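# Find the slack control line and latch its clutch open

## Task

Five control lines run into the grey console, and one of them has come loose inside, so it has no pull on it. It cannot be told apart by sight, only by handling the lines. Identify that line and use its red lever to open its clutch fully, so that the clutch stays open without help. The task fails if any other clutch's lever is lifted to its open position or close to it, even briefly as a test. It also fails if any other line is allowed to slide into the console. A clutch that stays open only while the robot holds it does not count. Finish by releasing everything and moving the grippers away.

## Robot and tools

ROBOT. There are two 7-joint arms, left_arm (on the +y side) and right_arm, each with a parallel two-finger gripper and a wrist camera: cam_left_wrist and cam_right_wrist, both 672x504 pixels (fovy about 43.774 and 41.082 degrees). The arm names do not tell you which side of an image something is on.

FRAME. Every pose is in one shared scene frame. The origin sits on the table top midway between the arms, +z is up, +x points out over the table, and +y is toward left_arm. The arm bases may be tilted. Mounting plates and the metal frame behind the arms are fixed obstacles. The reported hand position can be slightly wrong, more so at long reach.

GRIPPER GEOMETRY. The fingers point along the gripper's own +z axis and close along its y axis. end_effector_position is the point between the pads when they are shut. Closed fingertips reach about 19 mm past it, open ones about 6 mm. Closing pushes the tips about 13 mm farther out, so leave that gap above surfaces.

ROW FORMAT. Every command row is a flat list of 18 numbers: x, y, z, qw, qx, qy, qz, gripper position, gripper speed for left_arm, then the same nine for right_arm. You always send both arms' parts. x, y, z are an absolute target in metres in the scene frame. qw..qz is an absolute orientation quaternion, w first. Gripper position runs from -1 to 1: +1 is fully open (85 mm), 0 is about 41 mm, the pads touch near -0.8, and -1 squeezes until something stops them. Gripper speed also runs from -1 to 1: about 20 mm/s at -1, 85 at 0, 150 at +1. Grip force is fixed by the arm at roughly 190 to 235 N per pad. You may append 14 stiffness scales from 0 to 1 (left_arm's 7 joints, then right_arm's, in Joint positions order). They multiply joint gains and persist until changed.

TOOLS.
execute_actions(actions): a list of actions. Each action is a table of up to 15 rows, one row per 1/30 s step, lasting 0.5 s. A short table repeats its last row. An empty list only reports state and images. A target more than 0.6 m from a gripper's current position along any of its axes gets the action refused for both arms. If the first action fails that check, or any action is malformed, nothing runs.
move(target, speed, blocking): target is one row as above. Both grippers follow straight paths to their poses, finishing together in 0.5 to 10 s; after 10 s they stop short. speed is the top path speed in m/s, 0.002 to 0.5, default 0.25; turning is capped at twice that in rad/s. Paths ignore obstacles and the other arm. Finger numbers apply at the start. With blocking=false you get a result after 0.5 s and must use wait or stop before sending new motion.
wait(seconds): 0 to 10; arms keep their last command; returns early when a running move ends.
stop(): brakes a running move; it needs some stopping distance; fingers keep moving.
zoom_image(camera, region): region is [x0, y0, x1, y1] in pixels of that camera's latest image, at most 504 by 504.
finished_scene(scene): ends the current scene by its number after the last command has been held; irreversible; tells you whether the job succeeded.

MOTION RULES. Each step, the commanded pose is limited to 70 mm and 16 degrees from the measured one, then reached by damped inverse kinematics that favours position over orientation. Far targets take several actions, and after an action the arm only goes as far as its last clipped pose. To hold an orientation, repeat the same quaternion in every row. To keep an arm still, resend its pose from the last result before it stopped, plus its gripper numbers; a 0 in the gripper slots is itself a command. The robot holds your last command while you compose a reply.

RESULTS. The state line gives each gripper's position and quaternion. Hand target lines show where the controller is now steering. The move: line reports done, off_target, moving, held or fault. limits=paced means the pose was clipped. limits=held means a check blocked some steps, after which the arm may move faster than the set speed. A pose unreachable line means the clearance check altered or blocked that arm. position_measured_pct is about 50 minus 50 times the finger position, 0 when fully open. Stopping below 90 before the requested position means something is held. About 90 or more means the pads met.

GRIPPING. Grip with -1 and keep sending it. Release by commanding wider than the object. For a soft grip, open, then close to just below the object's width. Fingers stay put until the number changes by 0.01 or more, but reclose if the object slips.

SAFETY. Joint load limits are 49.6 N m for waist, shoulder, upper arm roll and elbow, and 31.2 N m for the three wrist joints. Hitting one stops that arm for 10 s and skips the rest of the call. Motors heat under load: a MOTOR HOT warning appears at 60 °C, and at 75 °C the arm sinks (OVER-TEMPERATURE FAULT). Faster contact hits harder, and targets past a contact press harder. Keep the arms from touching each other, knock nothing off the table, and avoid drops and slams. For this job, test lines gently for slack rather than by lifting levers. Never raise a wrong lever close to open, and never let a line slip into the console.

Each tool is called by a JSON object that holds its "op" and its "data".

## Session

I'll start by looking at the current state.

{"op": "execute_actions", "data": {"actions": []}}

Scene clock: 0.00 s.
left_arm: end_effector_position=(+0.3748, +0.2571, +0.3294) position_measured_pct=0.0 end_effector_quat_wxyz=(-0.121, +0.740, +0.473, -0.463) | right_arm: end_effector_position=(+0.4961, -0.1612, +0.3201) position_measured_pct=0.0 end_effector_quat_wxyz=(+0.312, +0.452, +0.827, +0.117)
Joint positions: left_arm=[-0.59   0.984  0.539  1.424 -0.307  1.667 -0.322] | right_arm=[-1.265  0.9    0.774  2.202 -0.427 -0.305  0.3  ]
Joint velocities: left_arm=[ 0.002 -0.     0.001 -0.001 -0.002 -0.001 -0.   ] | right_arm=[-0.002 -0.002 -0.    -0.001 -0.     0.     0.   ]
Hand target (left_arm): +0.375, +0.257, +0.329; -0.121, +0.740, +0.473, -0.463
Hand target (right_arm): +0.496, -0.161, +0.320; +0.312, +0.452, +0.827, +0.117
Joint stiffness scale: left_arm=[1. 1. 1. 1. 1. 1. 1.] | right_arm=[1. 1. 1. 1. 1. 1. 1.]

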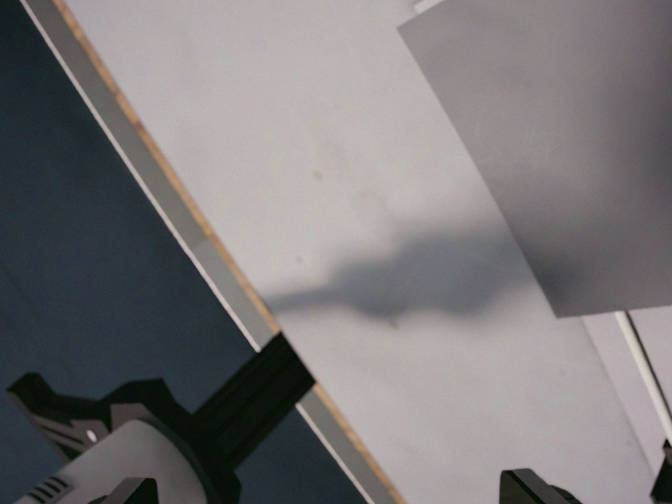

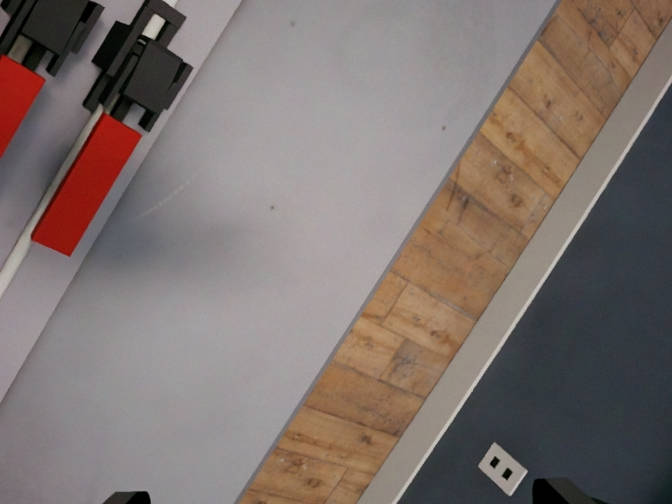

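{"op": "move", "data": {"target": [0.40,0.25,0.45,0,0.7071,0.7071,0,1,0, 0.40,-0.15,0.45,0,0.7071,0.7071,0,1,0], "speed": 0.3}}

Scene clock: 9.27 s.
left_arm: end_effector_position=(+0.3988, +0.2529, +0.4486) position_measured_pct=0.0 end_effector_quat_wxyz=(-0.005, +0.710, +0.705, -0.001) | right_arm: end_effector_position=(+0.3990, -0.1514, +0.4493) position_measured_pct=0.0 end_effector_quat_wxyz=(+0.004, +0.702, +0.712, -0.003)
Joint positions: left_arm=[-0.694  0.053  0.587  2.093 -0.227  0.862  0.047] | right_arm=[-1.418  0.66   1.206  1.784 -0.48   1.04   0.029]
Joint velocities: left_arm=[ 0.001 -0.008  0.    -0.001  0.001  0.001  0.   ] | right_arm=[ 0.002 -0.001 -0.001 -0.001  0.     0.001 -0.001]
Hand target (left_arm): +0.400, +0.250, +0.449; -0.002, +0.708, +0.707, +0.001
Hand target (right_arm): +0.400, -0.150, +0.451; +0.000, +0.707, +0.707, -0.001
Off the commanded pose (left_arm): 0.003 m, 1 deg.
Off the commanded pose (right_arm): 0.002 m, 1 deg.
Joint stiffness scale: left_arm=[1. 1. 1. 1. 1. 1. 1.] | right_arm=[1. 1. 1. 1. 1. 1. 1.]
move: done

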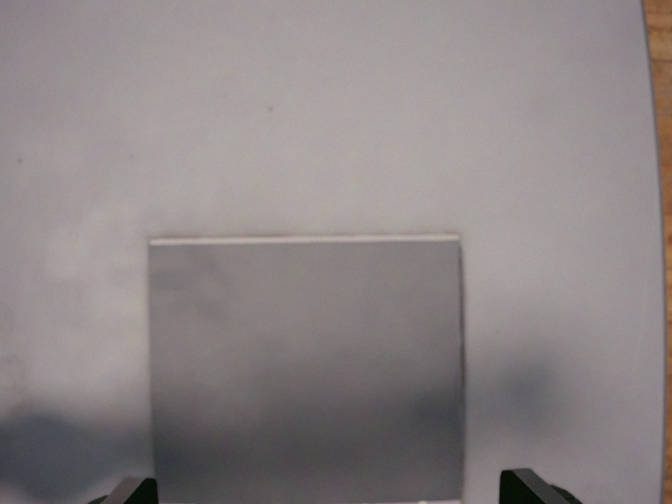

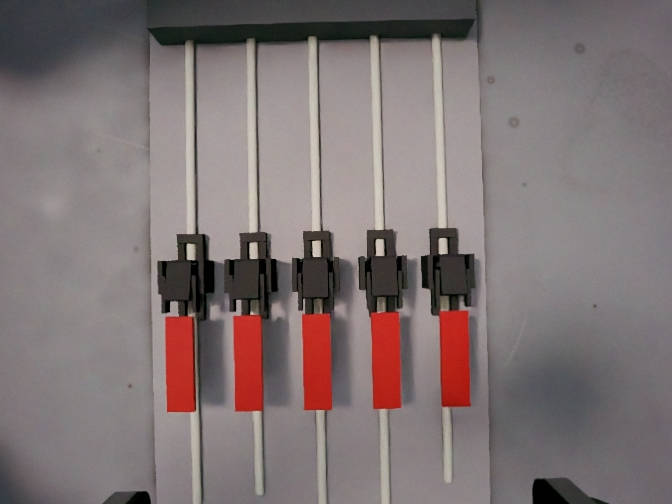

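{"op": "move", "data": {"target": [0.39,0.17,0.27,0.2706,0.6533,0.6533,-0.2706,1,0, 0.40,-0.15,0.30,0,0.7071,0.7071,0,1,0], "speed": 0.3}}

Scene clock: 19.87 s.
left_arm: end_effector_position=(+0.3875, +0.1673, +0.2725) position_measured_pct=0.0 end_effector_quat_wxyz=(+0.271, +0.654, +0.651, -0.273) | right_arm: end_effector_position=(+0.4008, -0.1484, +0.3018) position_measured_pct=0.0 end_effector_quat_wxyz=(-0.001, +0.707, +0.707, +0.001)
Joint positions: left_arm=[-1.046  0.849  0.612  2.158  0.343  0.505 -0.916] | right_arm=[-1.156  0.839  0.88   1.923 -0.704  0.661  0.186]
Joint velocities: left_arm=[-0.008  0.015  0.006 -0.001 -0.001 -0.002  0.   ] | right_arm=[ 0.007 -0.    -0.004  0.001 -0.    -0.002 -0.001]
Hand target (left_arm): +0.390, +0.169, +0.271; +0.274, +0.653, +0.652, -0.270
Hand target (right_arm): +0.400, -0.150, +0.300; -0.000, +0.707, +0.707, +0.000
Off the commanded pose (left_arm): 0.004 m, 0 deg.
Off the commanded pose (right_arm): 0.003 m, 0 deg.
Joint stiffness scale: left_arm=[1. 1. 1. 1. 1. 1. 1.] | right_arm=[1. 1. 1. 1. 1. 1. 1.]
move: off_target (left_arm)

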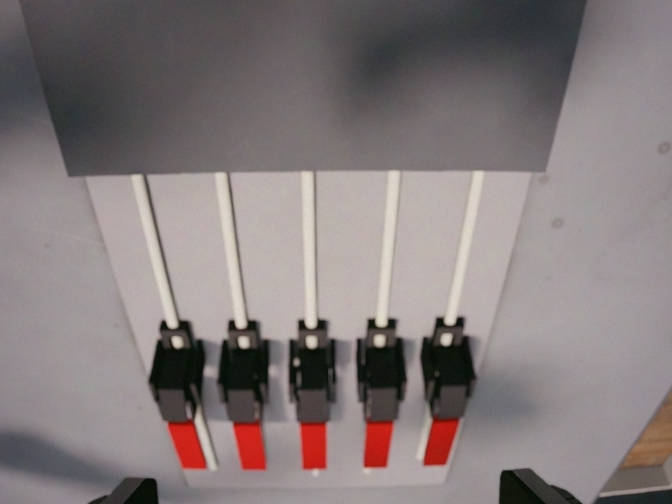

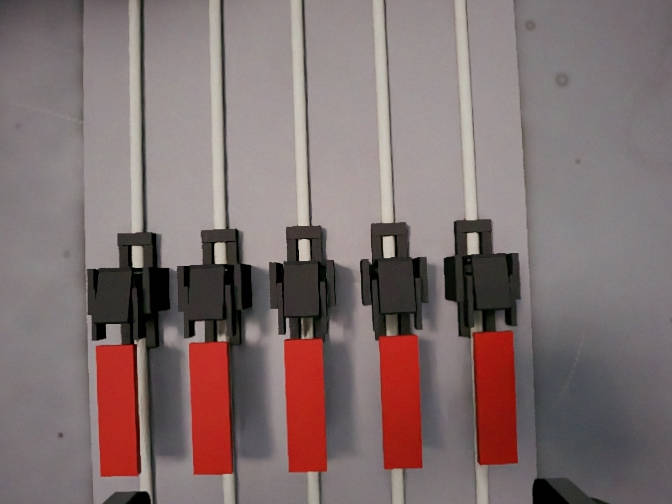

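{"op": "zoom_image", "data": {"camera": "cam_right_wrist", "region": [70, 200, 350, 410]}}

{"op": "zoom_image", "data": {"camera": "cam_left_wrist", "region": [130, 300, 490, 500]}}

Region (70, 200, 350, 410) of cam_right_wrist's 672x504 image, scaled by 1.800; it fills the top 378 rows of this view, and the rest is white.

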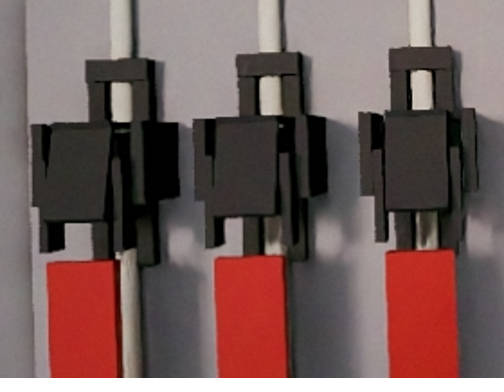

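Region (130, 300, 490, 500) of cam_left_wrist's 672x504 image, scaled by 1.400.

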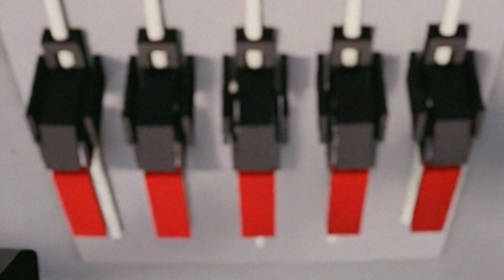

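{"op": "move", "data": {"target": [0.39,0.17,0.27,0.2706,0.6533,0.6533,-0.2706,1,0, 0.17,-0.19,0.13,0.3536,0.6124,0.6124,0.3536,1,0], "speed": 0.25}}

Scene clock: 50.47 s.
left_arm: end_effector_position=(+0.3896, +0.1695, +0.2711) position_measured_pct=0.0 end_effector_quat_wxyz=(+0.272, +0.653, +0.653, -0.271) | right_arm: end_effector_position=(+0.2226, -0.1774, +0.1738) position_measured_pct=0.0 end_effector_quat_wxyz=(+0.291, +0.678, +0.624, +0.259)
Joint positions: left_arm=[-1.047  0.85   0.61   2.152  0.343  0.504 -0.916] | right_arm=[-1.412  1.701 -0.23   2.554 -1.192 -1.459 -0.903]
Joint velocities: left_arm=[ 0.002  0.    -0.    -0.001  0.    -0.002  0.   ] | right_arm=[ 0.001 -0.004 -0.001  0.001  0.     0.    -0.   ]
Hand target (left_arm): +0.390, +0.170, +0.270; +0.271, +0.653, +0.653, -0.271
Hand target (right_arm): +0.222, -0.178, +0.174; +0.290, +0.676, +0.627, +0.256
Off the commanded pose (left_arm): 0.001 m, 0 deg.
Off the commanded pose (right_arm): 0.070 m, 15 deg; position clipped at the last step of the last action.
Joint stiffness scale: left_arm=[1. 1. 1. 1. 1. 1. 1.] | right_arm=[1. 1. 1. 1. 1. 1. 1.]
move: held (right_arm); limits=paced,held; held on 14 of 72 steps (right_arm), including the last (right_arm)
pose unreachable (right arm): on one or more control steps of this call, first in action 0 (counted from 0), this arm could not follow its commanded pose, so it was not sent that pose on those steps. On the call's last step it was still not sent that pose. It may still have moved: this result reports where it is.
cause: the commanded pose would bring two parts of the arm too close to each other (joints 1 (waist) to 6 (wrist pitch) lie between them).

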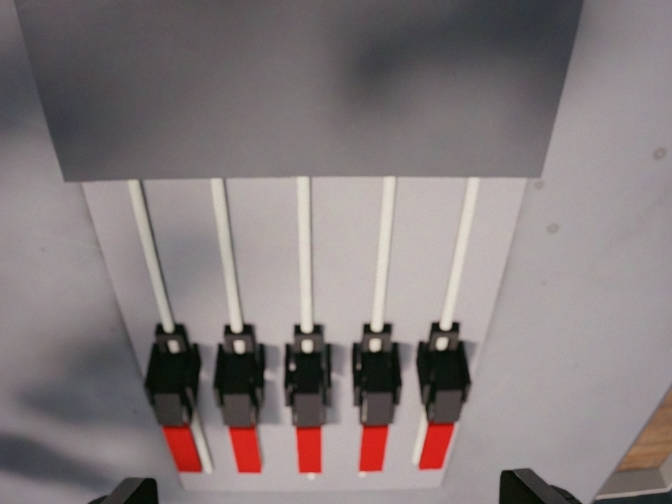

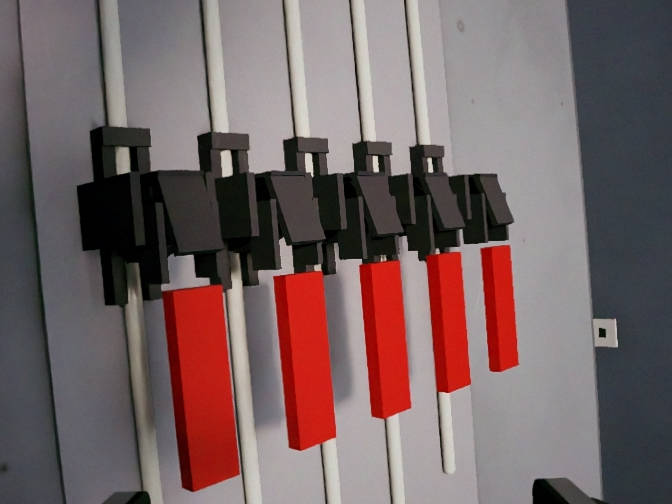

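{"op": "zoom_image", "data": {"camera": "cam_right_wrist", "region": [10, 100, 350, 400]}}

Region (10, 100, 350, 400) of cam_right_wrist's 672x504 image, scaled by 1.482; it fills the top 445 rows of this view, and the rest is white.

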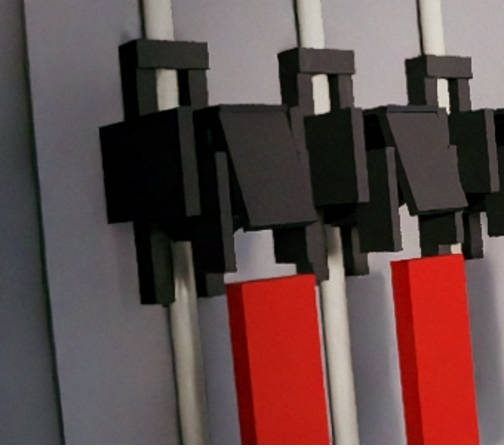

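{"op": "move", "data": {"target": [0.39,0.25,0.33,0.2706,0.6533,0.6533,-0.2706,1,0, 0.30,-0.01,0.13,0,0.7071,0.7071,0,0.7,0], "speed": 0.25}}

Scene clock: 66.87 s.
left_arm: end_effector_position=(+0.3922, +0.2464, +0.3299) position_measured_pct=0.0 end_effector_quat_wxyz=(+0.272, +0.649, +0.656, -0.273) | right_arm: end_effector_position=(+0.2995, -0.0092, +0.1316) position_measured_pct=15.1 end_effector_quat_wxyz=(-0.000, +0.706, +0.708, +0.001)
Joint positions: left_arm=[-1.179  0.685  0.586  2.018  0.309  0.848 -0.916] | right_arm=[-1.236  1.202  0.47   1.886 -0.994  0.279  0.05 ]
Joint velocities: left_arm=[ 0.001 -0.    -0.001  0.001  0.    -0.     0.   ] | right_arm=[-0.008  0.008  0.003 -0.001  0.     0.004  0.001]
Hand target (left_arm): +0.390, +0.250, +0.330; +0.270, +0.653, +0.653, -0.271
Hand target (right_arm): +0.299, -0.008, +0.131; -0.000, +0.706, +0.708, -0.000
Off the commanded pose (left_arm): 0.004 m, 1 deg.
Off the commanded pose (right_arm): 0.002 m, 0 deg.
Joint stiffness scale: left_arm=[1. 1. 1. 1. 1. 1. 1.] | right_arm=[1. 1. 1. 1. 1. 1. 1.]
move: off_target (left_arm)

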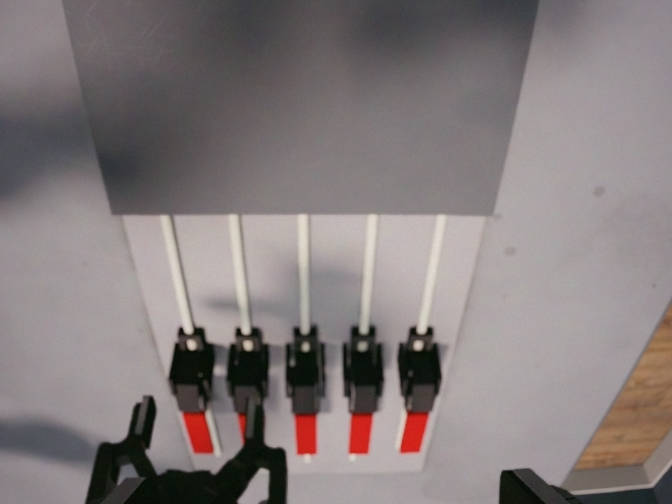

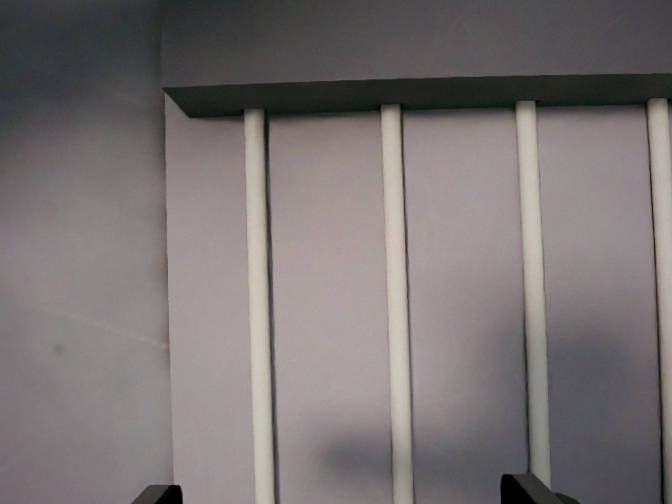

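{"op": "move", "data": {"target": [0.39,0.25,0.33,0.2706,0.6533,0.6533,-0.2706,1,0, 0.297,-0.01,0.045,0,0.7071,0.7071,0,0.7,0], "speed": 0.15}}

Scene clock: 74.67 s.
left_arm: end_effector_position=(+0.3921, +0.2469, +0.3299) position_measured_pct=0.0 end_effector_quat_wxyz=(+0.272, +0.649, +0.656, -0.273) | right_arm: end_effector_position=(+0.2959, -0.0105, +0.0464) position_measured_pct=15.1 end_effector_quat_wxyz=(-0.001, +0.709, +0.705, -0.001)
Joint positions: left_arm=[-1.181  0.685  0.586  2.018  0.309  0.848 -0.916] | right_arm=[-1.097  1.364  0.309  1.784 -1.016  0.118  0.091]
Joint velocities: left_arm=[ 0.     0.     0.     0.002 -0.001  0.001 -0.   ] | right_arm=[ 0.002  0.003 -0.     0.001  0.001  0.    -0.001]
Hand target (left_arm): +0.390, +0.250, +0.330; +0.271, +0.653, +0.653, -0.271
Hand target (right_arm): +0.297, -0.010, +0.045; -0.000, +0.707, +0.707, +0.000
Off the commanded pose (left_arm): 0.004 m, 1 deg.
Off the commanded pose (right_arm): 0.002 m, 0 deg.
Joint stiffness scale: left_arm=[1. 1. 1. 1. 1. 1. 1.] | right_arm=[1. 1. 1. 1. 1. 1. 1.]
move: off_target (left_arm)

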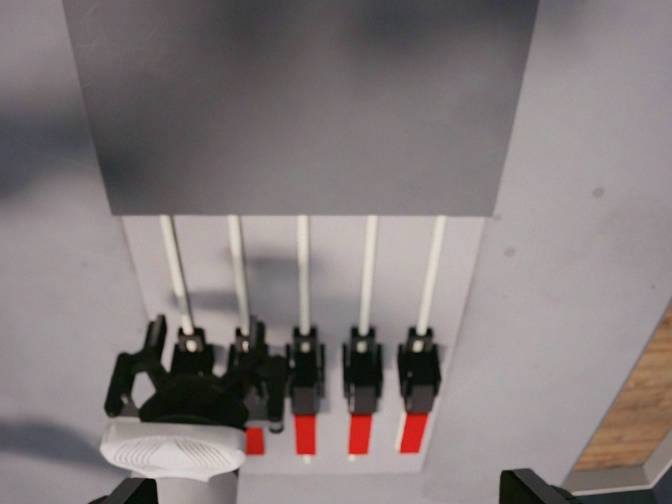

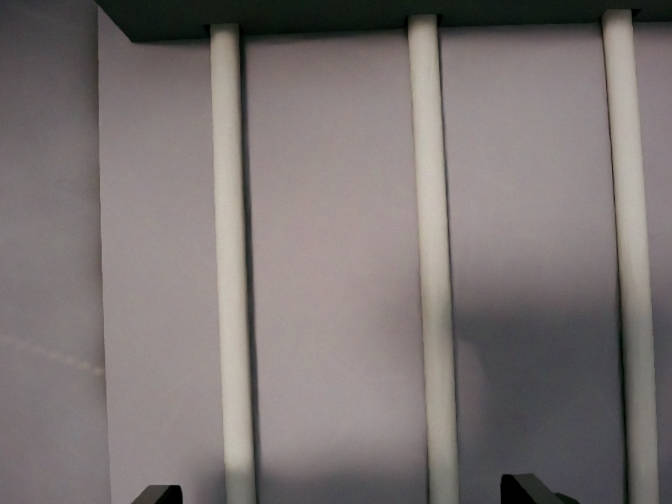

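{"op": "move", "data": {"target": [0.3921,0.2469,0.3299,0.272,0.649,0.656,-0.273,1,0, 0.297,-0.01,0.015,0,0.7071,0.7071,0,0.7,0], "speed": 0.05}}

Scene clock: 79.73 s.
left_arm: end_effector_position=(+0.3921, +0.2469, +0.3299) position_measured_pct=0.0 end_effector_quat_wxyz=(+0.272, +0.649, +0.656, -0.273) | right_arm: end_effector_position=(+0.2959, -0.0105, +0.0164) position_measured_pct=15.1 end_effector_quat_wxyz=(-0.001, +0.712, +0.702, -0.002)
Joint positions: left_arm=[-1.181  0.685  0.586  2.018  0.309  0.848 -0.916] | right_arm=[-1.059  1.428  0.275  1.733 -1.016  0.081  0.096]
Joint velocities: left_arm=[ 0.001 -0.    -0.     0.002  0.001  0.001  0.   ] | right_arm=[ 0.003  0.006 -0.001 -0.001 -0.001 -0.001 -0.001]
Hand target (left_arm): +0.392, +0.247, +0.330; +0.272, +0.649, +0.656, -0.273
Hand target (right_arm): +0.297, -0.010, +0.015; +0.000, +0.707, +0.707, -0.000
Off the commanded pose (left_arm): 0.000 m, 0 deg.
Off the commanded pose (right_arm): 0.002 m, 1 deg.
Joint stiffness scale: left_arm=[1. 1. 1. 1. 1. 1. 1.] | right_arm=[1. 1. 1. 1. 1. 1. 1.]
move: done

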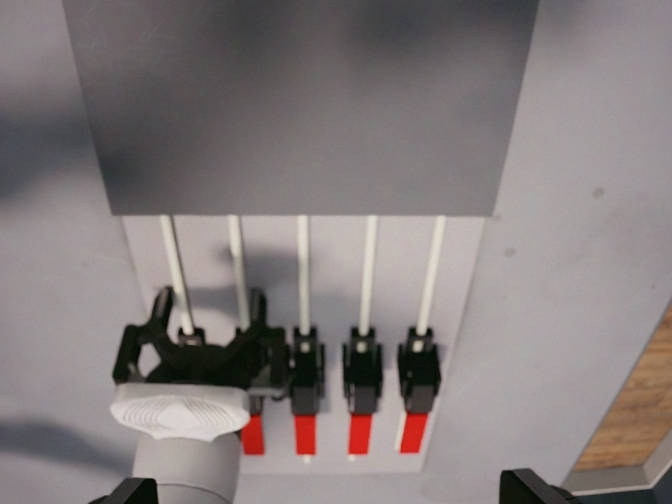

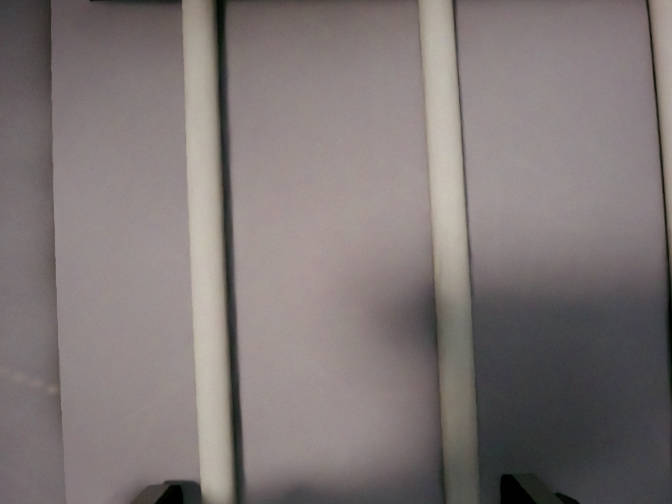

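{"op": "execute_actions", "data": {"actions": [[[0.3921,0.2469,0.3299,0.272,0.649,0.656,-0.273,1,0, 0.297,-0.01,0.011,0,0.7071,0.7071,0,0.7,0]],[[0.3921,0.2469,0.3299,0.272,0.649,0.656,-0.273,1,0, 0.297,-0.01,0.011,0,0.7071,0.7071,0,0.25,-0.8]],[[0.3921,0.2469,0.3299,0.272,0.649,0.656,-0.273,1,0, 0.297,-0.01,0.011,0,0.7071,0.7071,0,0.25,-0.8]]]}}

Scene clock: 84.27 s.
left_arm: end_effector_position=(+0.3921, +0.2469, +0.3299) position_measured_pct=0.0 end_effector_quat_wxyz=(+0.272, +0.649, +0.656, -0.273) | right_arm: end_effector_position=(+0.2989, -0.0073, +0.0168) position_measured_pct=36.9 end_effector_quat_wxyz=(-0.002, +0.712, +0.702, +0.003)
Joint positions: left_arm=[-1.181  0.685  0.586  2.018  0.309  0.848 -0.916] | right_arm=[-1.055  1.426  0.271  1.728 -1.016  0.078  0.097]
Joint velocities: left_arm=[ 0.     0.     0.001  0.002  0.001 -0.001  0.   ] | right_arm=[ 0.001 -0.     0.001 -0.     0.001 -0.001 -0.001]
Hand target (left_arm): +0.392, +0.247, +0.330; +0.272, +0.649, +0.656, -0.273
Hand target (right_arm): +0.297, -0.010, +0.011; +0.000, +0.707, +0.707, -0.000
Off the commanded pose (left_arm): 0.000 m, 0 deg.
Off the commanded pose (right_arm): 0.007 m, 1 deg.
Joint stiffness scale: left_arm=[1. 1. 1. 1. 1. 1. 1.] | right_arm=[1. 1. 1. 1. 1. 1. 1.]

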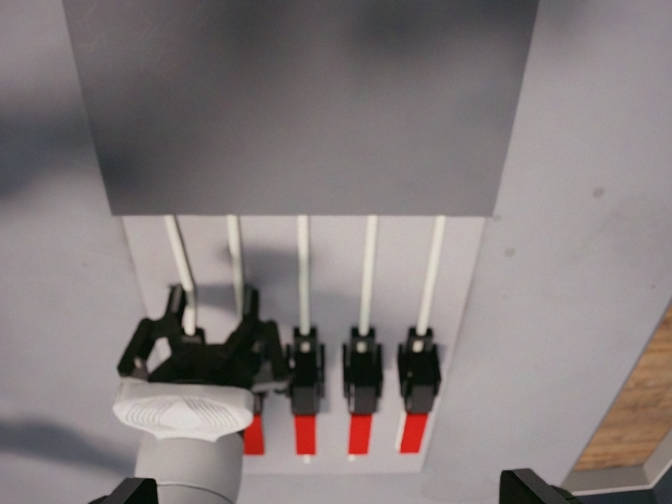

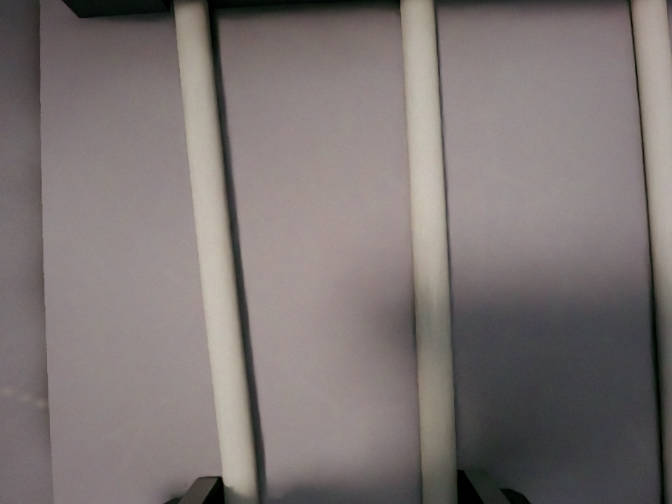

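{"op": "execute_actions", "data": {"actions": [[[0.3921,0.2469,0.3299,0.272,0.649,0.656,-0.273,1,0, 0.297,-0.01,0.020,0,0.7071,0.7071,0,0.25,-0.8]],[[0.3921,0.2469,0.3299,0.272,0.649,0.656,-0.273,1,0, 0.297,-0.01,0.020,0,0.7071,0.7071,0,-0.05,-0.8]]]}}

Scene clock: 86.87 s.
left_arm: end_effector_position=(+0.3921, +0.2469, +0.3299) position_measured_pct=0.0 end_effector_quat_wxyz=(+0.272, +0.649, +0.656, -0.273) | right_arm: end_effector_position=(+0.2976, -0.0081, +0.0208) position_measured_pct=51.2 end_effector_quat_wxyz=(-0.001, +0.711, +0.703, +0.002)
Joint positions: left_arm=[-1.181  0.685  0.586  2.018  0.309  0.848 -0.916] | right_arm=[-1.062  1.417  0.274  1.738 -1.016  0.079  0.097]
Joint velocities: left_arm=[ 0.    -0.     0.001  0.001  0.001 -0.002 -0.   ] | right_arm=[-0.002 -0.004  0.002  0.005 -0.     0.002 -0.   ]
Hand target (left_arm): +0.392, +0.247, +0.330; +0.272, +0.649, +0.656, -0.273
Hand target (right_arm): +0.297, -0.010, +0.020; +0.000, +0.707, +0.707, +0.000
Off the commanded pose (left_arm): 0.000 m, 0 deg.
Off the commanded pose (right_arm): 0.002 m, 1 deg.
Joint stiffness scale: left_arm=[1. 1. 1. 1. 1. 1. 1.] | right_arm=[1. 1. 1. 1. 1. 1. 1.]

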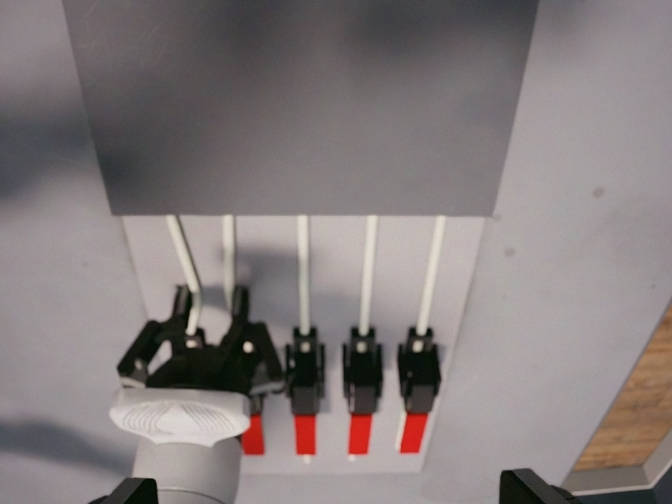

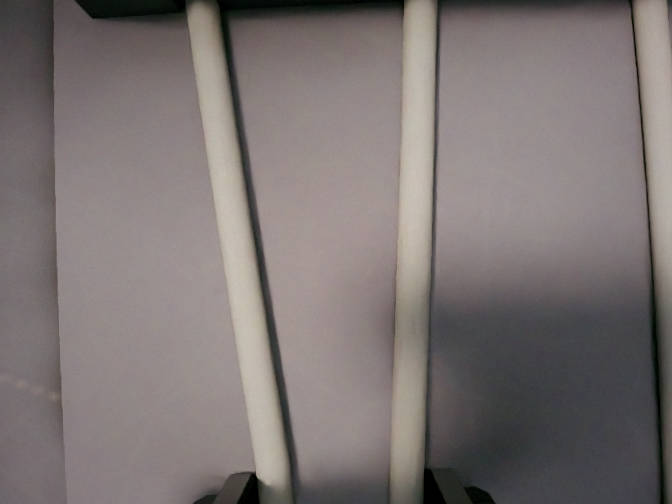

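{"op": "execute_actions", "data": {"actions": [[[0.3921,0.2469,0.3299,0.272,0.649,0.656,-0.273,1,0, 0.297,-0.01,0.020,0,0.7071,0.7071,0,0.7,-0.3]],[[0.3921,0.2469,0.3299,0.272,0.649,0.656,-0.273,1,0, 0.297,-0.01,0.045,0,0.7071,0.7071,0,0.7,-0.3]]]}}

Scene clock: 89.23 s.
left_arm: end_effector_position=(+0.3921, +0.2469, +0.3299) position_measured_pct=0.0 end_effector_quat_wxyz=(+0.272, +0.649, +0.656, -0.273) | right_arm: end_effector_position=(+0.2982, -0.0095, +0.0435) position_measured_pct=15.1 end_effector_quat_wxyz=(+0.001, +0.708, +0.706, +0.002)
Joint positions: left_arm=[-1.181  0.685  0.586  2.018  0.309  0.848 -0.916] | right_arm=[-1.091  1.37   0.303  1.777 -1.016  0.107  0.097]
Joint velocities: left_arm=[ 0.001 -0.     0.001 -0.     0.001  0.     0.   ] | right_arm=[-0.008 -0.008  0.001  0.002 -0.     0.001  0.001]
Hand target (left_arm): +0.392, +0.247, +0.330; +0.272, +0.649, +0.656, -0.273
Hand target (right_arm): +0.297, -0.010, +0.045; +0.000, +0.707, +0.707, -0.000
Off the commanded pose (left_arm): 0.000 m, 0 deg.
Off the commanded pose (right_arm): 0.002 m, 0 deg.
Joint stiffness scale: left_arm=[1. 1. 1. 1. 1. 1. 1.] | right_arm=[1. 1. 1. 1. 1. 1. 1.]

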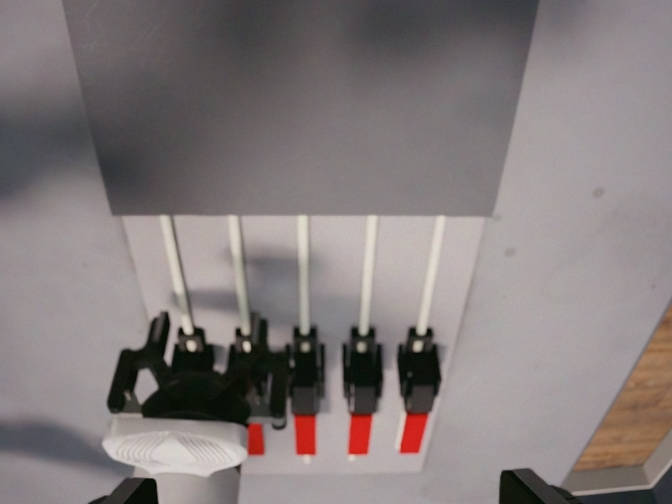

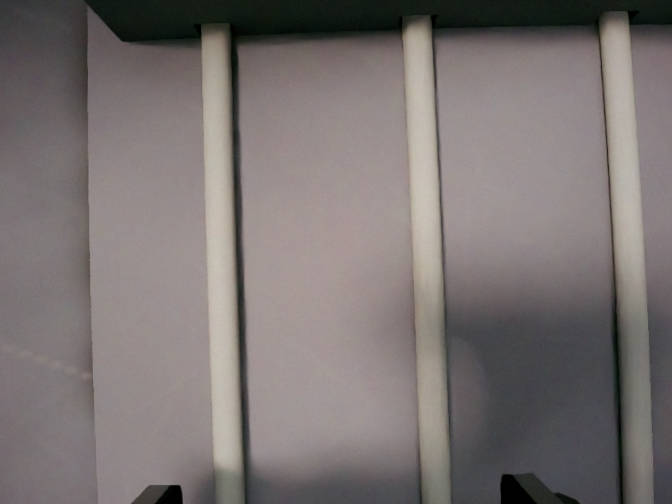

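{"op": "move", "data": {"target": [0.3921,0.2469,0.3299,0.272,0.649,0.656,-0.273,1,0, 0.4065,-0.01,0.045,0,0.7071,0.7071,0,0.7,0], "speed": 0.15}}

Scene clock: 92.30 s.
left_arm: end_effector_position=(+0.3921, +0.2469, +0.3299) position_measured_pct=0.0 end_effector_quat_wxyz=(+0.272, +0.649, +0.656, -0.273) | right_arm: end_effector_position=(+0.4065, -0.0092, +0.0458) position_measured_pct=15.1 end_effector_quat_wxyz=(+0.000, +0.705, +0.709, +0.001)
Joint positions: left_arm=[-1.181  0.685  0.586  2.018  0.309  0.848 -0.916] | right_arm=[-1.065  1.44   0.571  1.5   -0.947  0.446  0.047]
Joint velocities: left_arm=[-0.001  0.    -0.     0.001  0.     0.001  0.   ] | right_arm=[ 0.001  0.008  0.002 -0.001  0.     0.002  0.   ]
Hand target (left_arm): +0.392, +0.247, +0.330; +0.272, +0.649, +0.656, -0.273
Hand target (right_arm): +0.407, -0.010, +0.045; +0.000, +0.707, +0.707, +0.000
Off the commanded pose (left_arm): 0.000 m, 0 deg.
Off the commanded pose (right_arm): 0.001 m, 0 deg.
Joint stiffness scale: left_arm=[1. 1. 1. 1. 1. 1. 1.] | right_arm=[1. 1. 1. 1. 1. 1. 1.]
move: done

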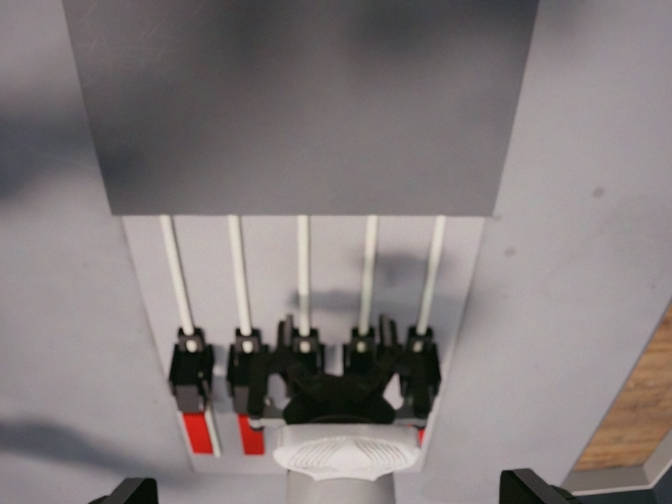

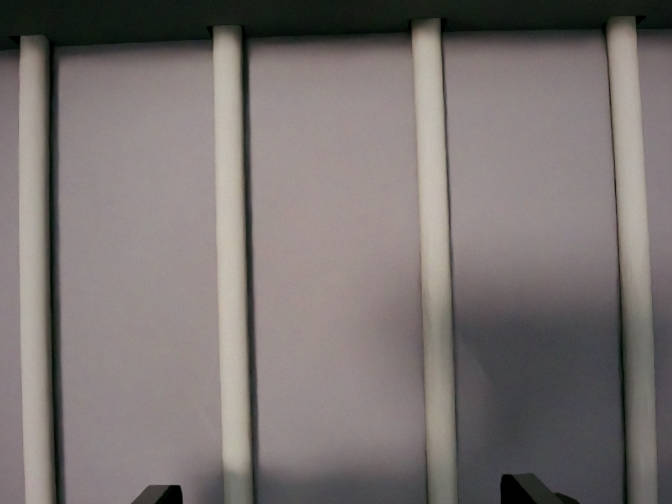

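{"op": "execute_actions", "data": {"actions": [[[0.3921,0.2469,0.3299,0.272,0.649,0.656,-0.273,1,0, 0.4065,-0.01,0.042,0,0.7071,0.7071,0,0.7,0],[0.3921,0.2469,0.3299,0.272,0.649,0.656,-0.273,1,0, 0.4065,-0.01,0.039,0,0.7071,0.7071,0,0.7,0],[0.3921,0.2469,0.3299,0.272,0.649,0.656,-0.273,1,0, 0.4065,-0.01,0.036,0,0.7071,0.7071,0,0.7,0],[0.3921,0.2469,0.3299,0.272,0.649,0.656,-0.273,1,0, 0.4065,-0.01,0.033,0,0.7071,0.7071,0,0.7,0],[0.3921,0.2469,0.3299,0.272,0.649,0.656,-0.273,1,0, 0.4065,-0.01,0.030,0,0.7071,0.7071,0,0.7,0],[0.3921,0.2469,0.3299,0.272,0.649,0.656,-0.273,1,0, 0.4065,-0.01,0.027,0,0.7071,0.7071,0,0.7,0],[0.3921,0.2469,0.3299,0.272,0.649,0.656,-0.273,1,0, 0.4065,-0.01,0.024,0,0.7071,0.7071,0,0.7,0],[0.3921,0.2469,0.3299,0.272,0.649,0.656,-0.273,1,0, 0.4065,-0.01,0.021,0,0.7071,0.7071,0,0.7,0],[0.3921,0.2469,0.3299,0.272,0.649,0.656,-0.273,1,0, 0.4065,-0.01,0.0185,0,0.7071,0.7071,0,0.7,0]],[[0.3921,0.2469,0.3299,0.272,0.649,0.656,-0.273,1,0, 0.4065,-0.01,0.0185,0,0.7071,0.7071,0,0.3,-0.7]],[[0.3921,0.2469,0.3299,0.272,0.649,0.656,-0.273,1,0, 0.4065,-0.01,0.0205,0,0.7071,0.7071,0,-0.05,-0.7]]]}}

Scene clock: 97.47 s.
left_arm: end_effector_position=(+0.3921, +0.2469, +0.3299) position_measured_pct=0.0 end_effector_quat_wxyz=(+0.272, +0.649, +0.656, -0.273) | right_arm: end_effector_position=(+0.4084, -0.0107, +0.0216) position_measured_pct=51.2 end_effector_quat_wxyz=(+0.002, +0.704, +0.710, +0.000)
Joint positions: left_arm=[-1.181  0.685  0.586  2.018  0.309  0.848 -0.916] | right_arm=[-1.043  1.489  0.558  1.457 -0.949  0.43   0.047]
Joint velocities: left_arm=[ 0.001 -0.     0.     0.002  0.001 -0.002  0.   ] | right_arm=[ 0.002 -0.004  0.001 -0.    -0.    -0.002  0.   ]
Hand target (left_arm): +0.392, +0.247, +0.330; +0.272, +0.649, +0.656, -0.273
Hand target (right_arm): +0.406, -0.010, +0.021; -0.000, +0.707, +0.707, -0.000
Off the commanded pose (left_arm): 0.000 m, 0 deg.
Off the commanded pose (right_arm): 0.002 m, 0 deg.
Joint stiffness scale: left_arm=[1. 1. 1. 1. 1. 1. 1.] | right_arm=[1. 1. 1. 1. 1. 1. 1.]

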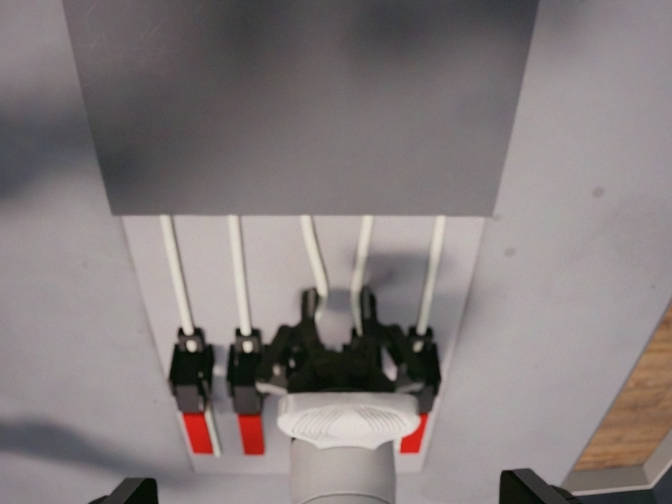

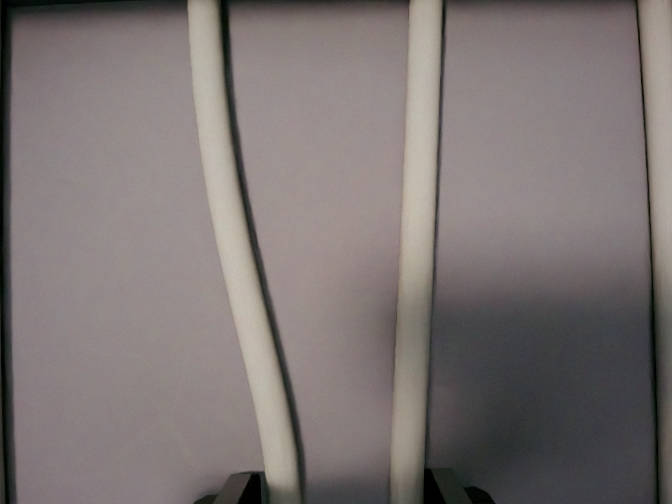

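Line 3 bends in an S-curve (slack), while line 4 stays straight. I'll release to confirm.

{"op": "execute_actions", "data": {"actions": [[[0.3921,0.2469,0.3299,0.272,0.649,0.656,-0.273,1,0, 0.4065,-0.01,0.0205,0,0.7071,0.7071,0,0.7,-0.3]],[[0.3921,0.2469,0.3299,0.272,0.649,0.656,-0.273,1,0, 0.4065,-0.01,0.025,0,0.7071,0.7071,0,0.7,-0.3],[0.3921,0.2469,0.3299,0.272,0.649,0.656,-0.273,1,0, 0.4065,-0.01,0.030,0,0.7071,0.7071,0,0.7,-0.3],[0.3921,0.2469,0.3299,0.272,0.649,0.656,-0.273,1,0, 0.4065,-0.01,0.035,0,0.7071,0.7071,0,0.7,-0.3],[0.3921,0.2469,0.3299,0.272,0.649,0.656,-0.273,1,0, 0.4065,-0.01,0.040,0,0.7071,0.7071,0,0.7,-0.3],[0.3921,0.2469,0.3299,0.272,0.649,0.656,-0.273,1,0, 0.4065,-0.01,0.045,0,0.7071,0.7071,0,0.7,-0.3],[0.3921,0.2469,0.3299,0.272,0.649,0.656,-0.273,1,0, 0.4065,-0.01,0.050,0,0.7071,0.7071,0,0.7,-0.3],[0.3921,0.2469,0.3299,0.272,0.649,0.656,-0.273,1,0, 0.4065,-0.01,0.055,0,0.7071,0.7071,0,0.7,-0.3],[0.3921,0.2469,0.3299,0.272,0.649,0.656,-0.273,1,0, 0.4065,-0.01,0.060,0,0.7071,0.7071,0,0.7,-0.3]]]}}

Scene clock: 102.43 s.
left_arm: end_effector_position=(+0.3921, +0.2469, +0.3299) position_measured_pct=0.0 end_effector_quat_wxyz=(+0.272, +0.649, +0.656, -0.273) | right_arm: end_effector_position=(+0.4076, -0.0106, +0.0568) position_measured_pct=15.1 end_effector_quat_wxyz=(+0.001, +0.707, +0.707, +0.001)
Joint positions: left_arm=[-1.181  0.685  0.586  2.018  0.309  0.848 -0.916] | right_arm=[-1.075  1.42   0.586  1.516 -0.948  0.461  0.047]
Joint velocities: left_arm=[ 0.001  0.    -0.001 -0.003 -0.    -0.001  0.   ] | right_arm=[-0.025 -0.033  0.009  0.011 -0.001  0.011 -0.001]
Hand target (left_arm): +0.392, +0.247, +0.330; +0.272, +0.649, +0.656, -0.273
Hand target (right_arm): +0.406, -0.010, +0.060; -0.000, +0.707, +0.707, +0.000
Off the commanded pose (left_arm): 0.000 m, 0 deg.
Off the commanded pose (right_arm): 0.003 m, 0 deg.
Joint stiffness scale: left_arm=[1. 1. 1. 1. 1. 1. 1.] | right_arm=[1. 1. 1. 1. 1. 1. 1.]

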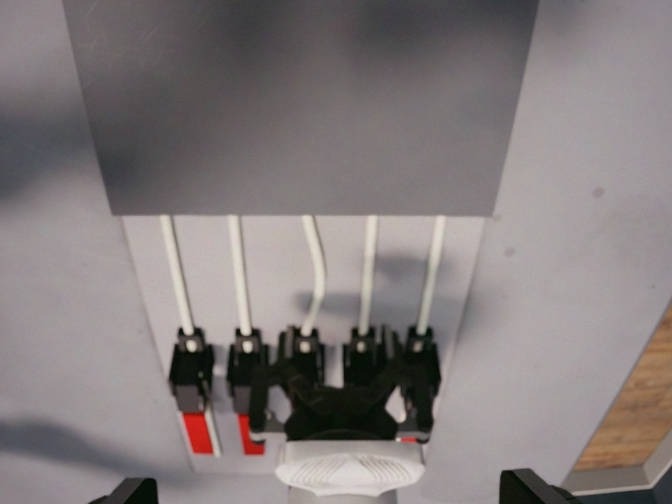

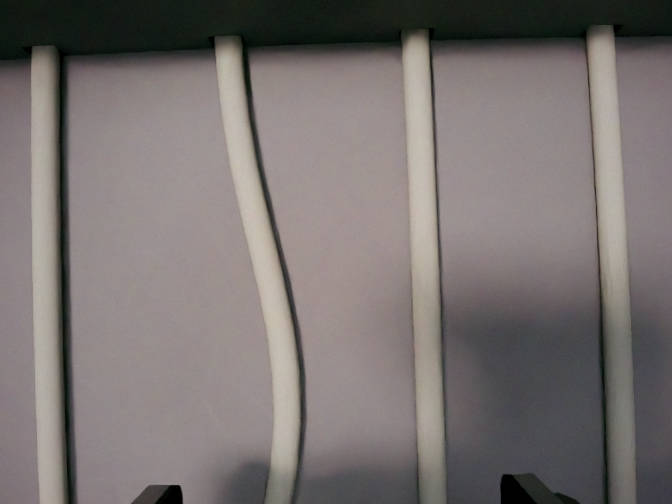

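{"op": "move", "data": {"target": [0.3921,0.2469,0.3299,0.272,0.649,0.656,-0.273,1,0, 0.395,-0.04,0.13,-0.0923,0.7011,0.7011,0.0923,-0.8,0.5], "speed": 0.2}}

{"op": "move", "data": {"target": [0.3921,0.2469,0.3299,0.272,0.649,0.656,-0.273,1,0, 0.379,-0.27,0.11,-0.2706,0.6533,0.6533,0.2706,-0.8,0.5], "speed": 0.2}}

Scene clock: 118.90 s.
left_arm: end_effector_position=(+0.3921, +0.2469, +0.3299) position_measured_pct=0.0 end_effector_quat_wxyz=(+0.272, +0.649, +0.656, -0.273) | right_arm: end_effector_position=(+0.3957, -0.0381, +0.1302) position_measured_pct=89.7 end_effector_quat_wxyz=(-0.094, +0.702, +0.700, +0.093)
Joint positions: left_arm=[-1.181  0.685  0.586  2.018  0.309  0.848 -0.916] | right_arm=[-0.671  1.09   0.138  1.825 -1.119  0.163  0.605]
Joint velocities: left_arm=[ 0.    -0.     0.    -0.001  0.     0.001 -0.   ] | right_arm=[ 0.008 -0.004 -0.001  0.001  0.001 -0.001  0.001]
Hand target (left_arm): +0.392, +0.247, +0.330; +0.272, +0.649, +0.656, -0.273
Hand target (right_arm): +0.396, -0.040, +0.131; -0.092, +0.700, +0.701, +0.093
Off the commanded pose (left_arm): 0.000 m, 0 deg.
Off the commanded pose (right_arm): 0.002 m, 0 deg.
Joint stiffness scale: left_arm=[1. 1. 1. 1. 1. 1. 1.] | right_arm=[1. 1. 1. 1. 1. 1. 1.]
move: done

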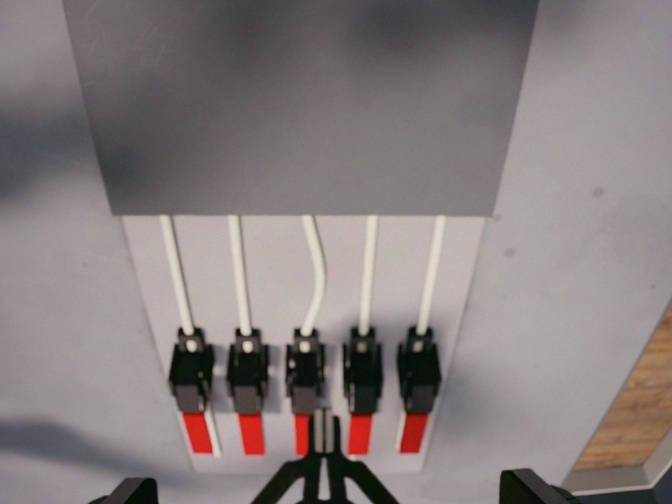

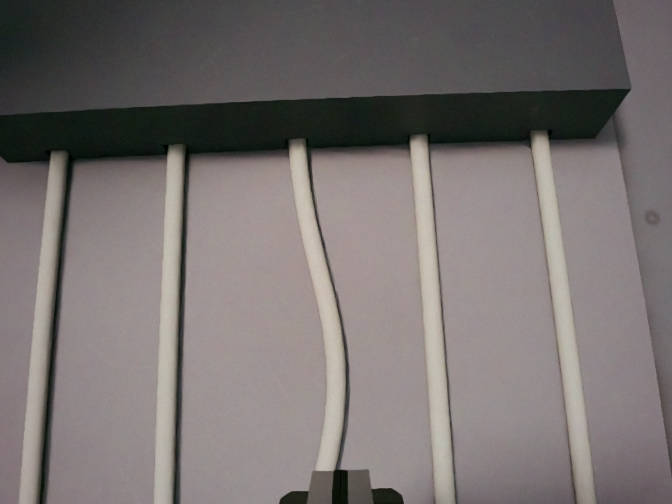

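Scene clock: 120.70 s.
left_arm: end_effector_position=(+0.3921, +0.2469, +0.3299) position_measured_pct=0.0 end_effector_quat_wxyz=(+0.272, +0.649, +0.656, -0.273) | right_arm: end_effector_position=(+0.3827, -0.2695, +0.1117) position_measured_pct=89.7 end_effector_quat_wxyz=(-0.269, +0.656, +0.652, +0.271)
Joint positions: left_arm=[-1.181  0.685  0.586  2.018  0.309  0.848 -0.916] | right_arm=[ 0.461  1.182 -0.231  1.769 -0.821  0.54   1.283]
Joint velocities: left_arm=[ 0.     0.    -0.001 -0.002  0.     0.    -0.   ] | right_arm=[ 0.003  0.004  0.    -0.003 -0.001  0.002  0.   ]
Hand target (left_arm): +0.392, +0.247, +0.330; +0.272, +0.649, +0.656, -0.273
Hand target (right_arm): +0.382, -0.271, +0.111; -0.269, +0.653, +0.654, +0.271
Off the commanded pose (left_arm): 0.000 m, 0 deg.
Off the commanded pose (right_arm): 0.004 m, 0 deg.
Joint stiffness scale: left_arm=[1. 1. 1. 1. 1. 1. 1.] | right_arm=[1. 1. 1. 1. 1. 1. 1.]
move: off_target (right_arm)

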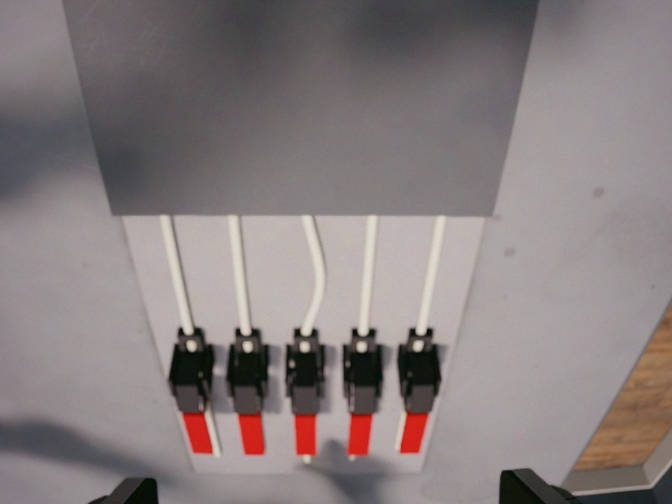

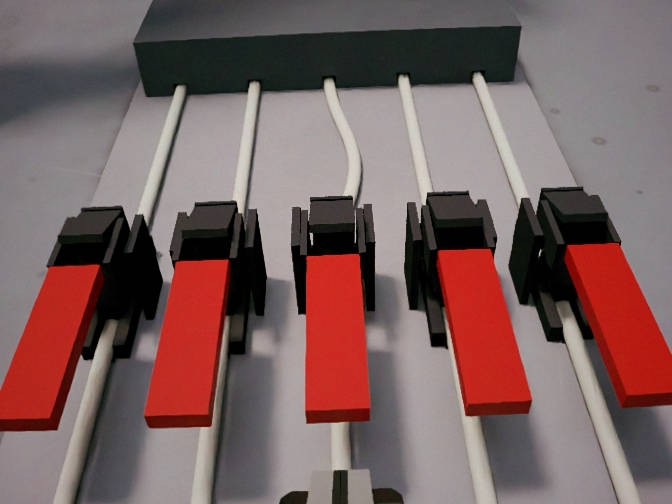

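{"op": "move", "data": {"target": [0.3921,0.2469,0.3299,0.272,0.649,0.656,-0.273,1,0, 0.382,-0.238,0.062,-0.2706,0.6533,0.6533,0.2706,-0.8,0.5], "speed": 0.1}}

Scene clock: 133.53 s.
left_arm: end_effector_position=(+0.3921, +0.2469, +0.3299) position_measured_pct=0.0 end_effector_quat_wxyz=(+0.272, +0.649, +0.656, -0.273) | right_arm: end_effector_position=(+0.3804, -0.2386, +0.0635) position_measured_pct=89.7 end_effector_quat_wxyz=(-0.273, +0.655, +0.651, +0.270)
Joint positions: left_arm=[-1.181  0.685  0.586  2.018  0.309  0.848 -0.916] | right_arm=[ 0.449  1.315 -0.282  1.709 -0.821  0.457  1.299]
Joint velocities: left_arm=[-0.     0.    -0.     0.003  0.001 -0.001  0.   ] | right_arm=[-0.001  0.004 -0.001 -0.001 -0.    -0.     0.   ]
Hand target (left_arm): +0.392, +0.247, +0.330; +0.272, +0.649, +0.656, -0.273
Hand target (right_arm): +0.382, -0.238, +0.062; -0.271, +0.653, +0.653, +0.271
Off the commanded pose (left_arm): 0.000 m, 0 deg.
Off the commanded pose (right_arm): 0.002 m, 0 deg.
Joint stiffness scale: left_arm=[1. 1. 1. 1. 1. 1. 1.] | right_arm=[1. 1. 1. 1. 1. 1. 1.]
move: done

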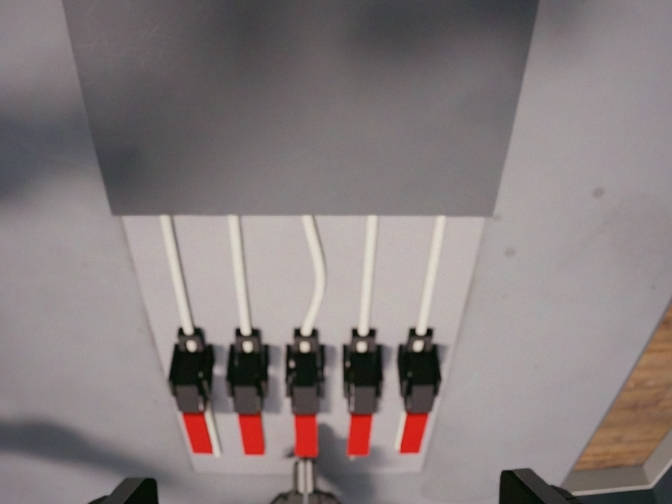

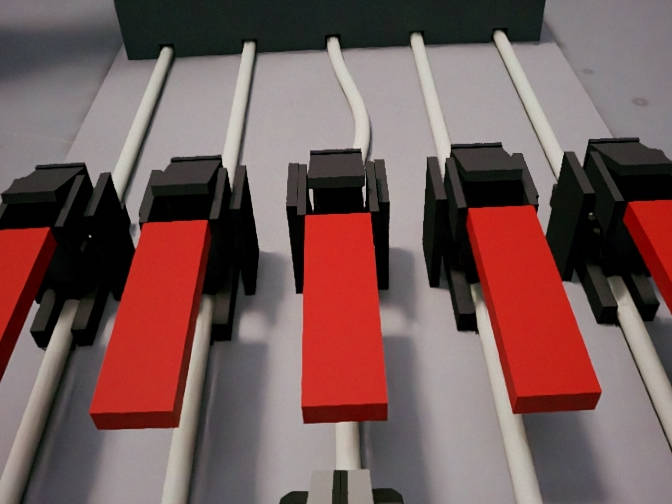

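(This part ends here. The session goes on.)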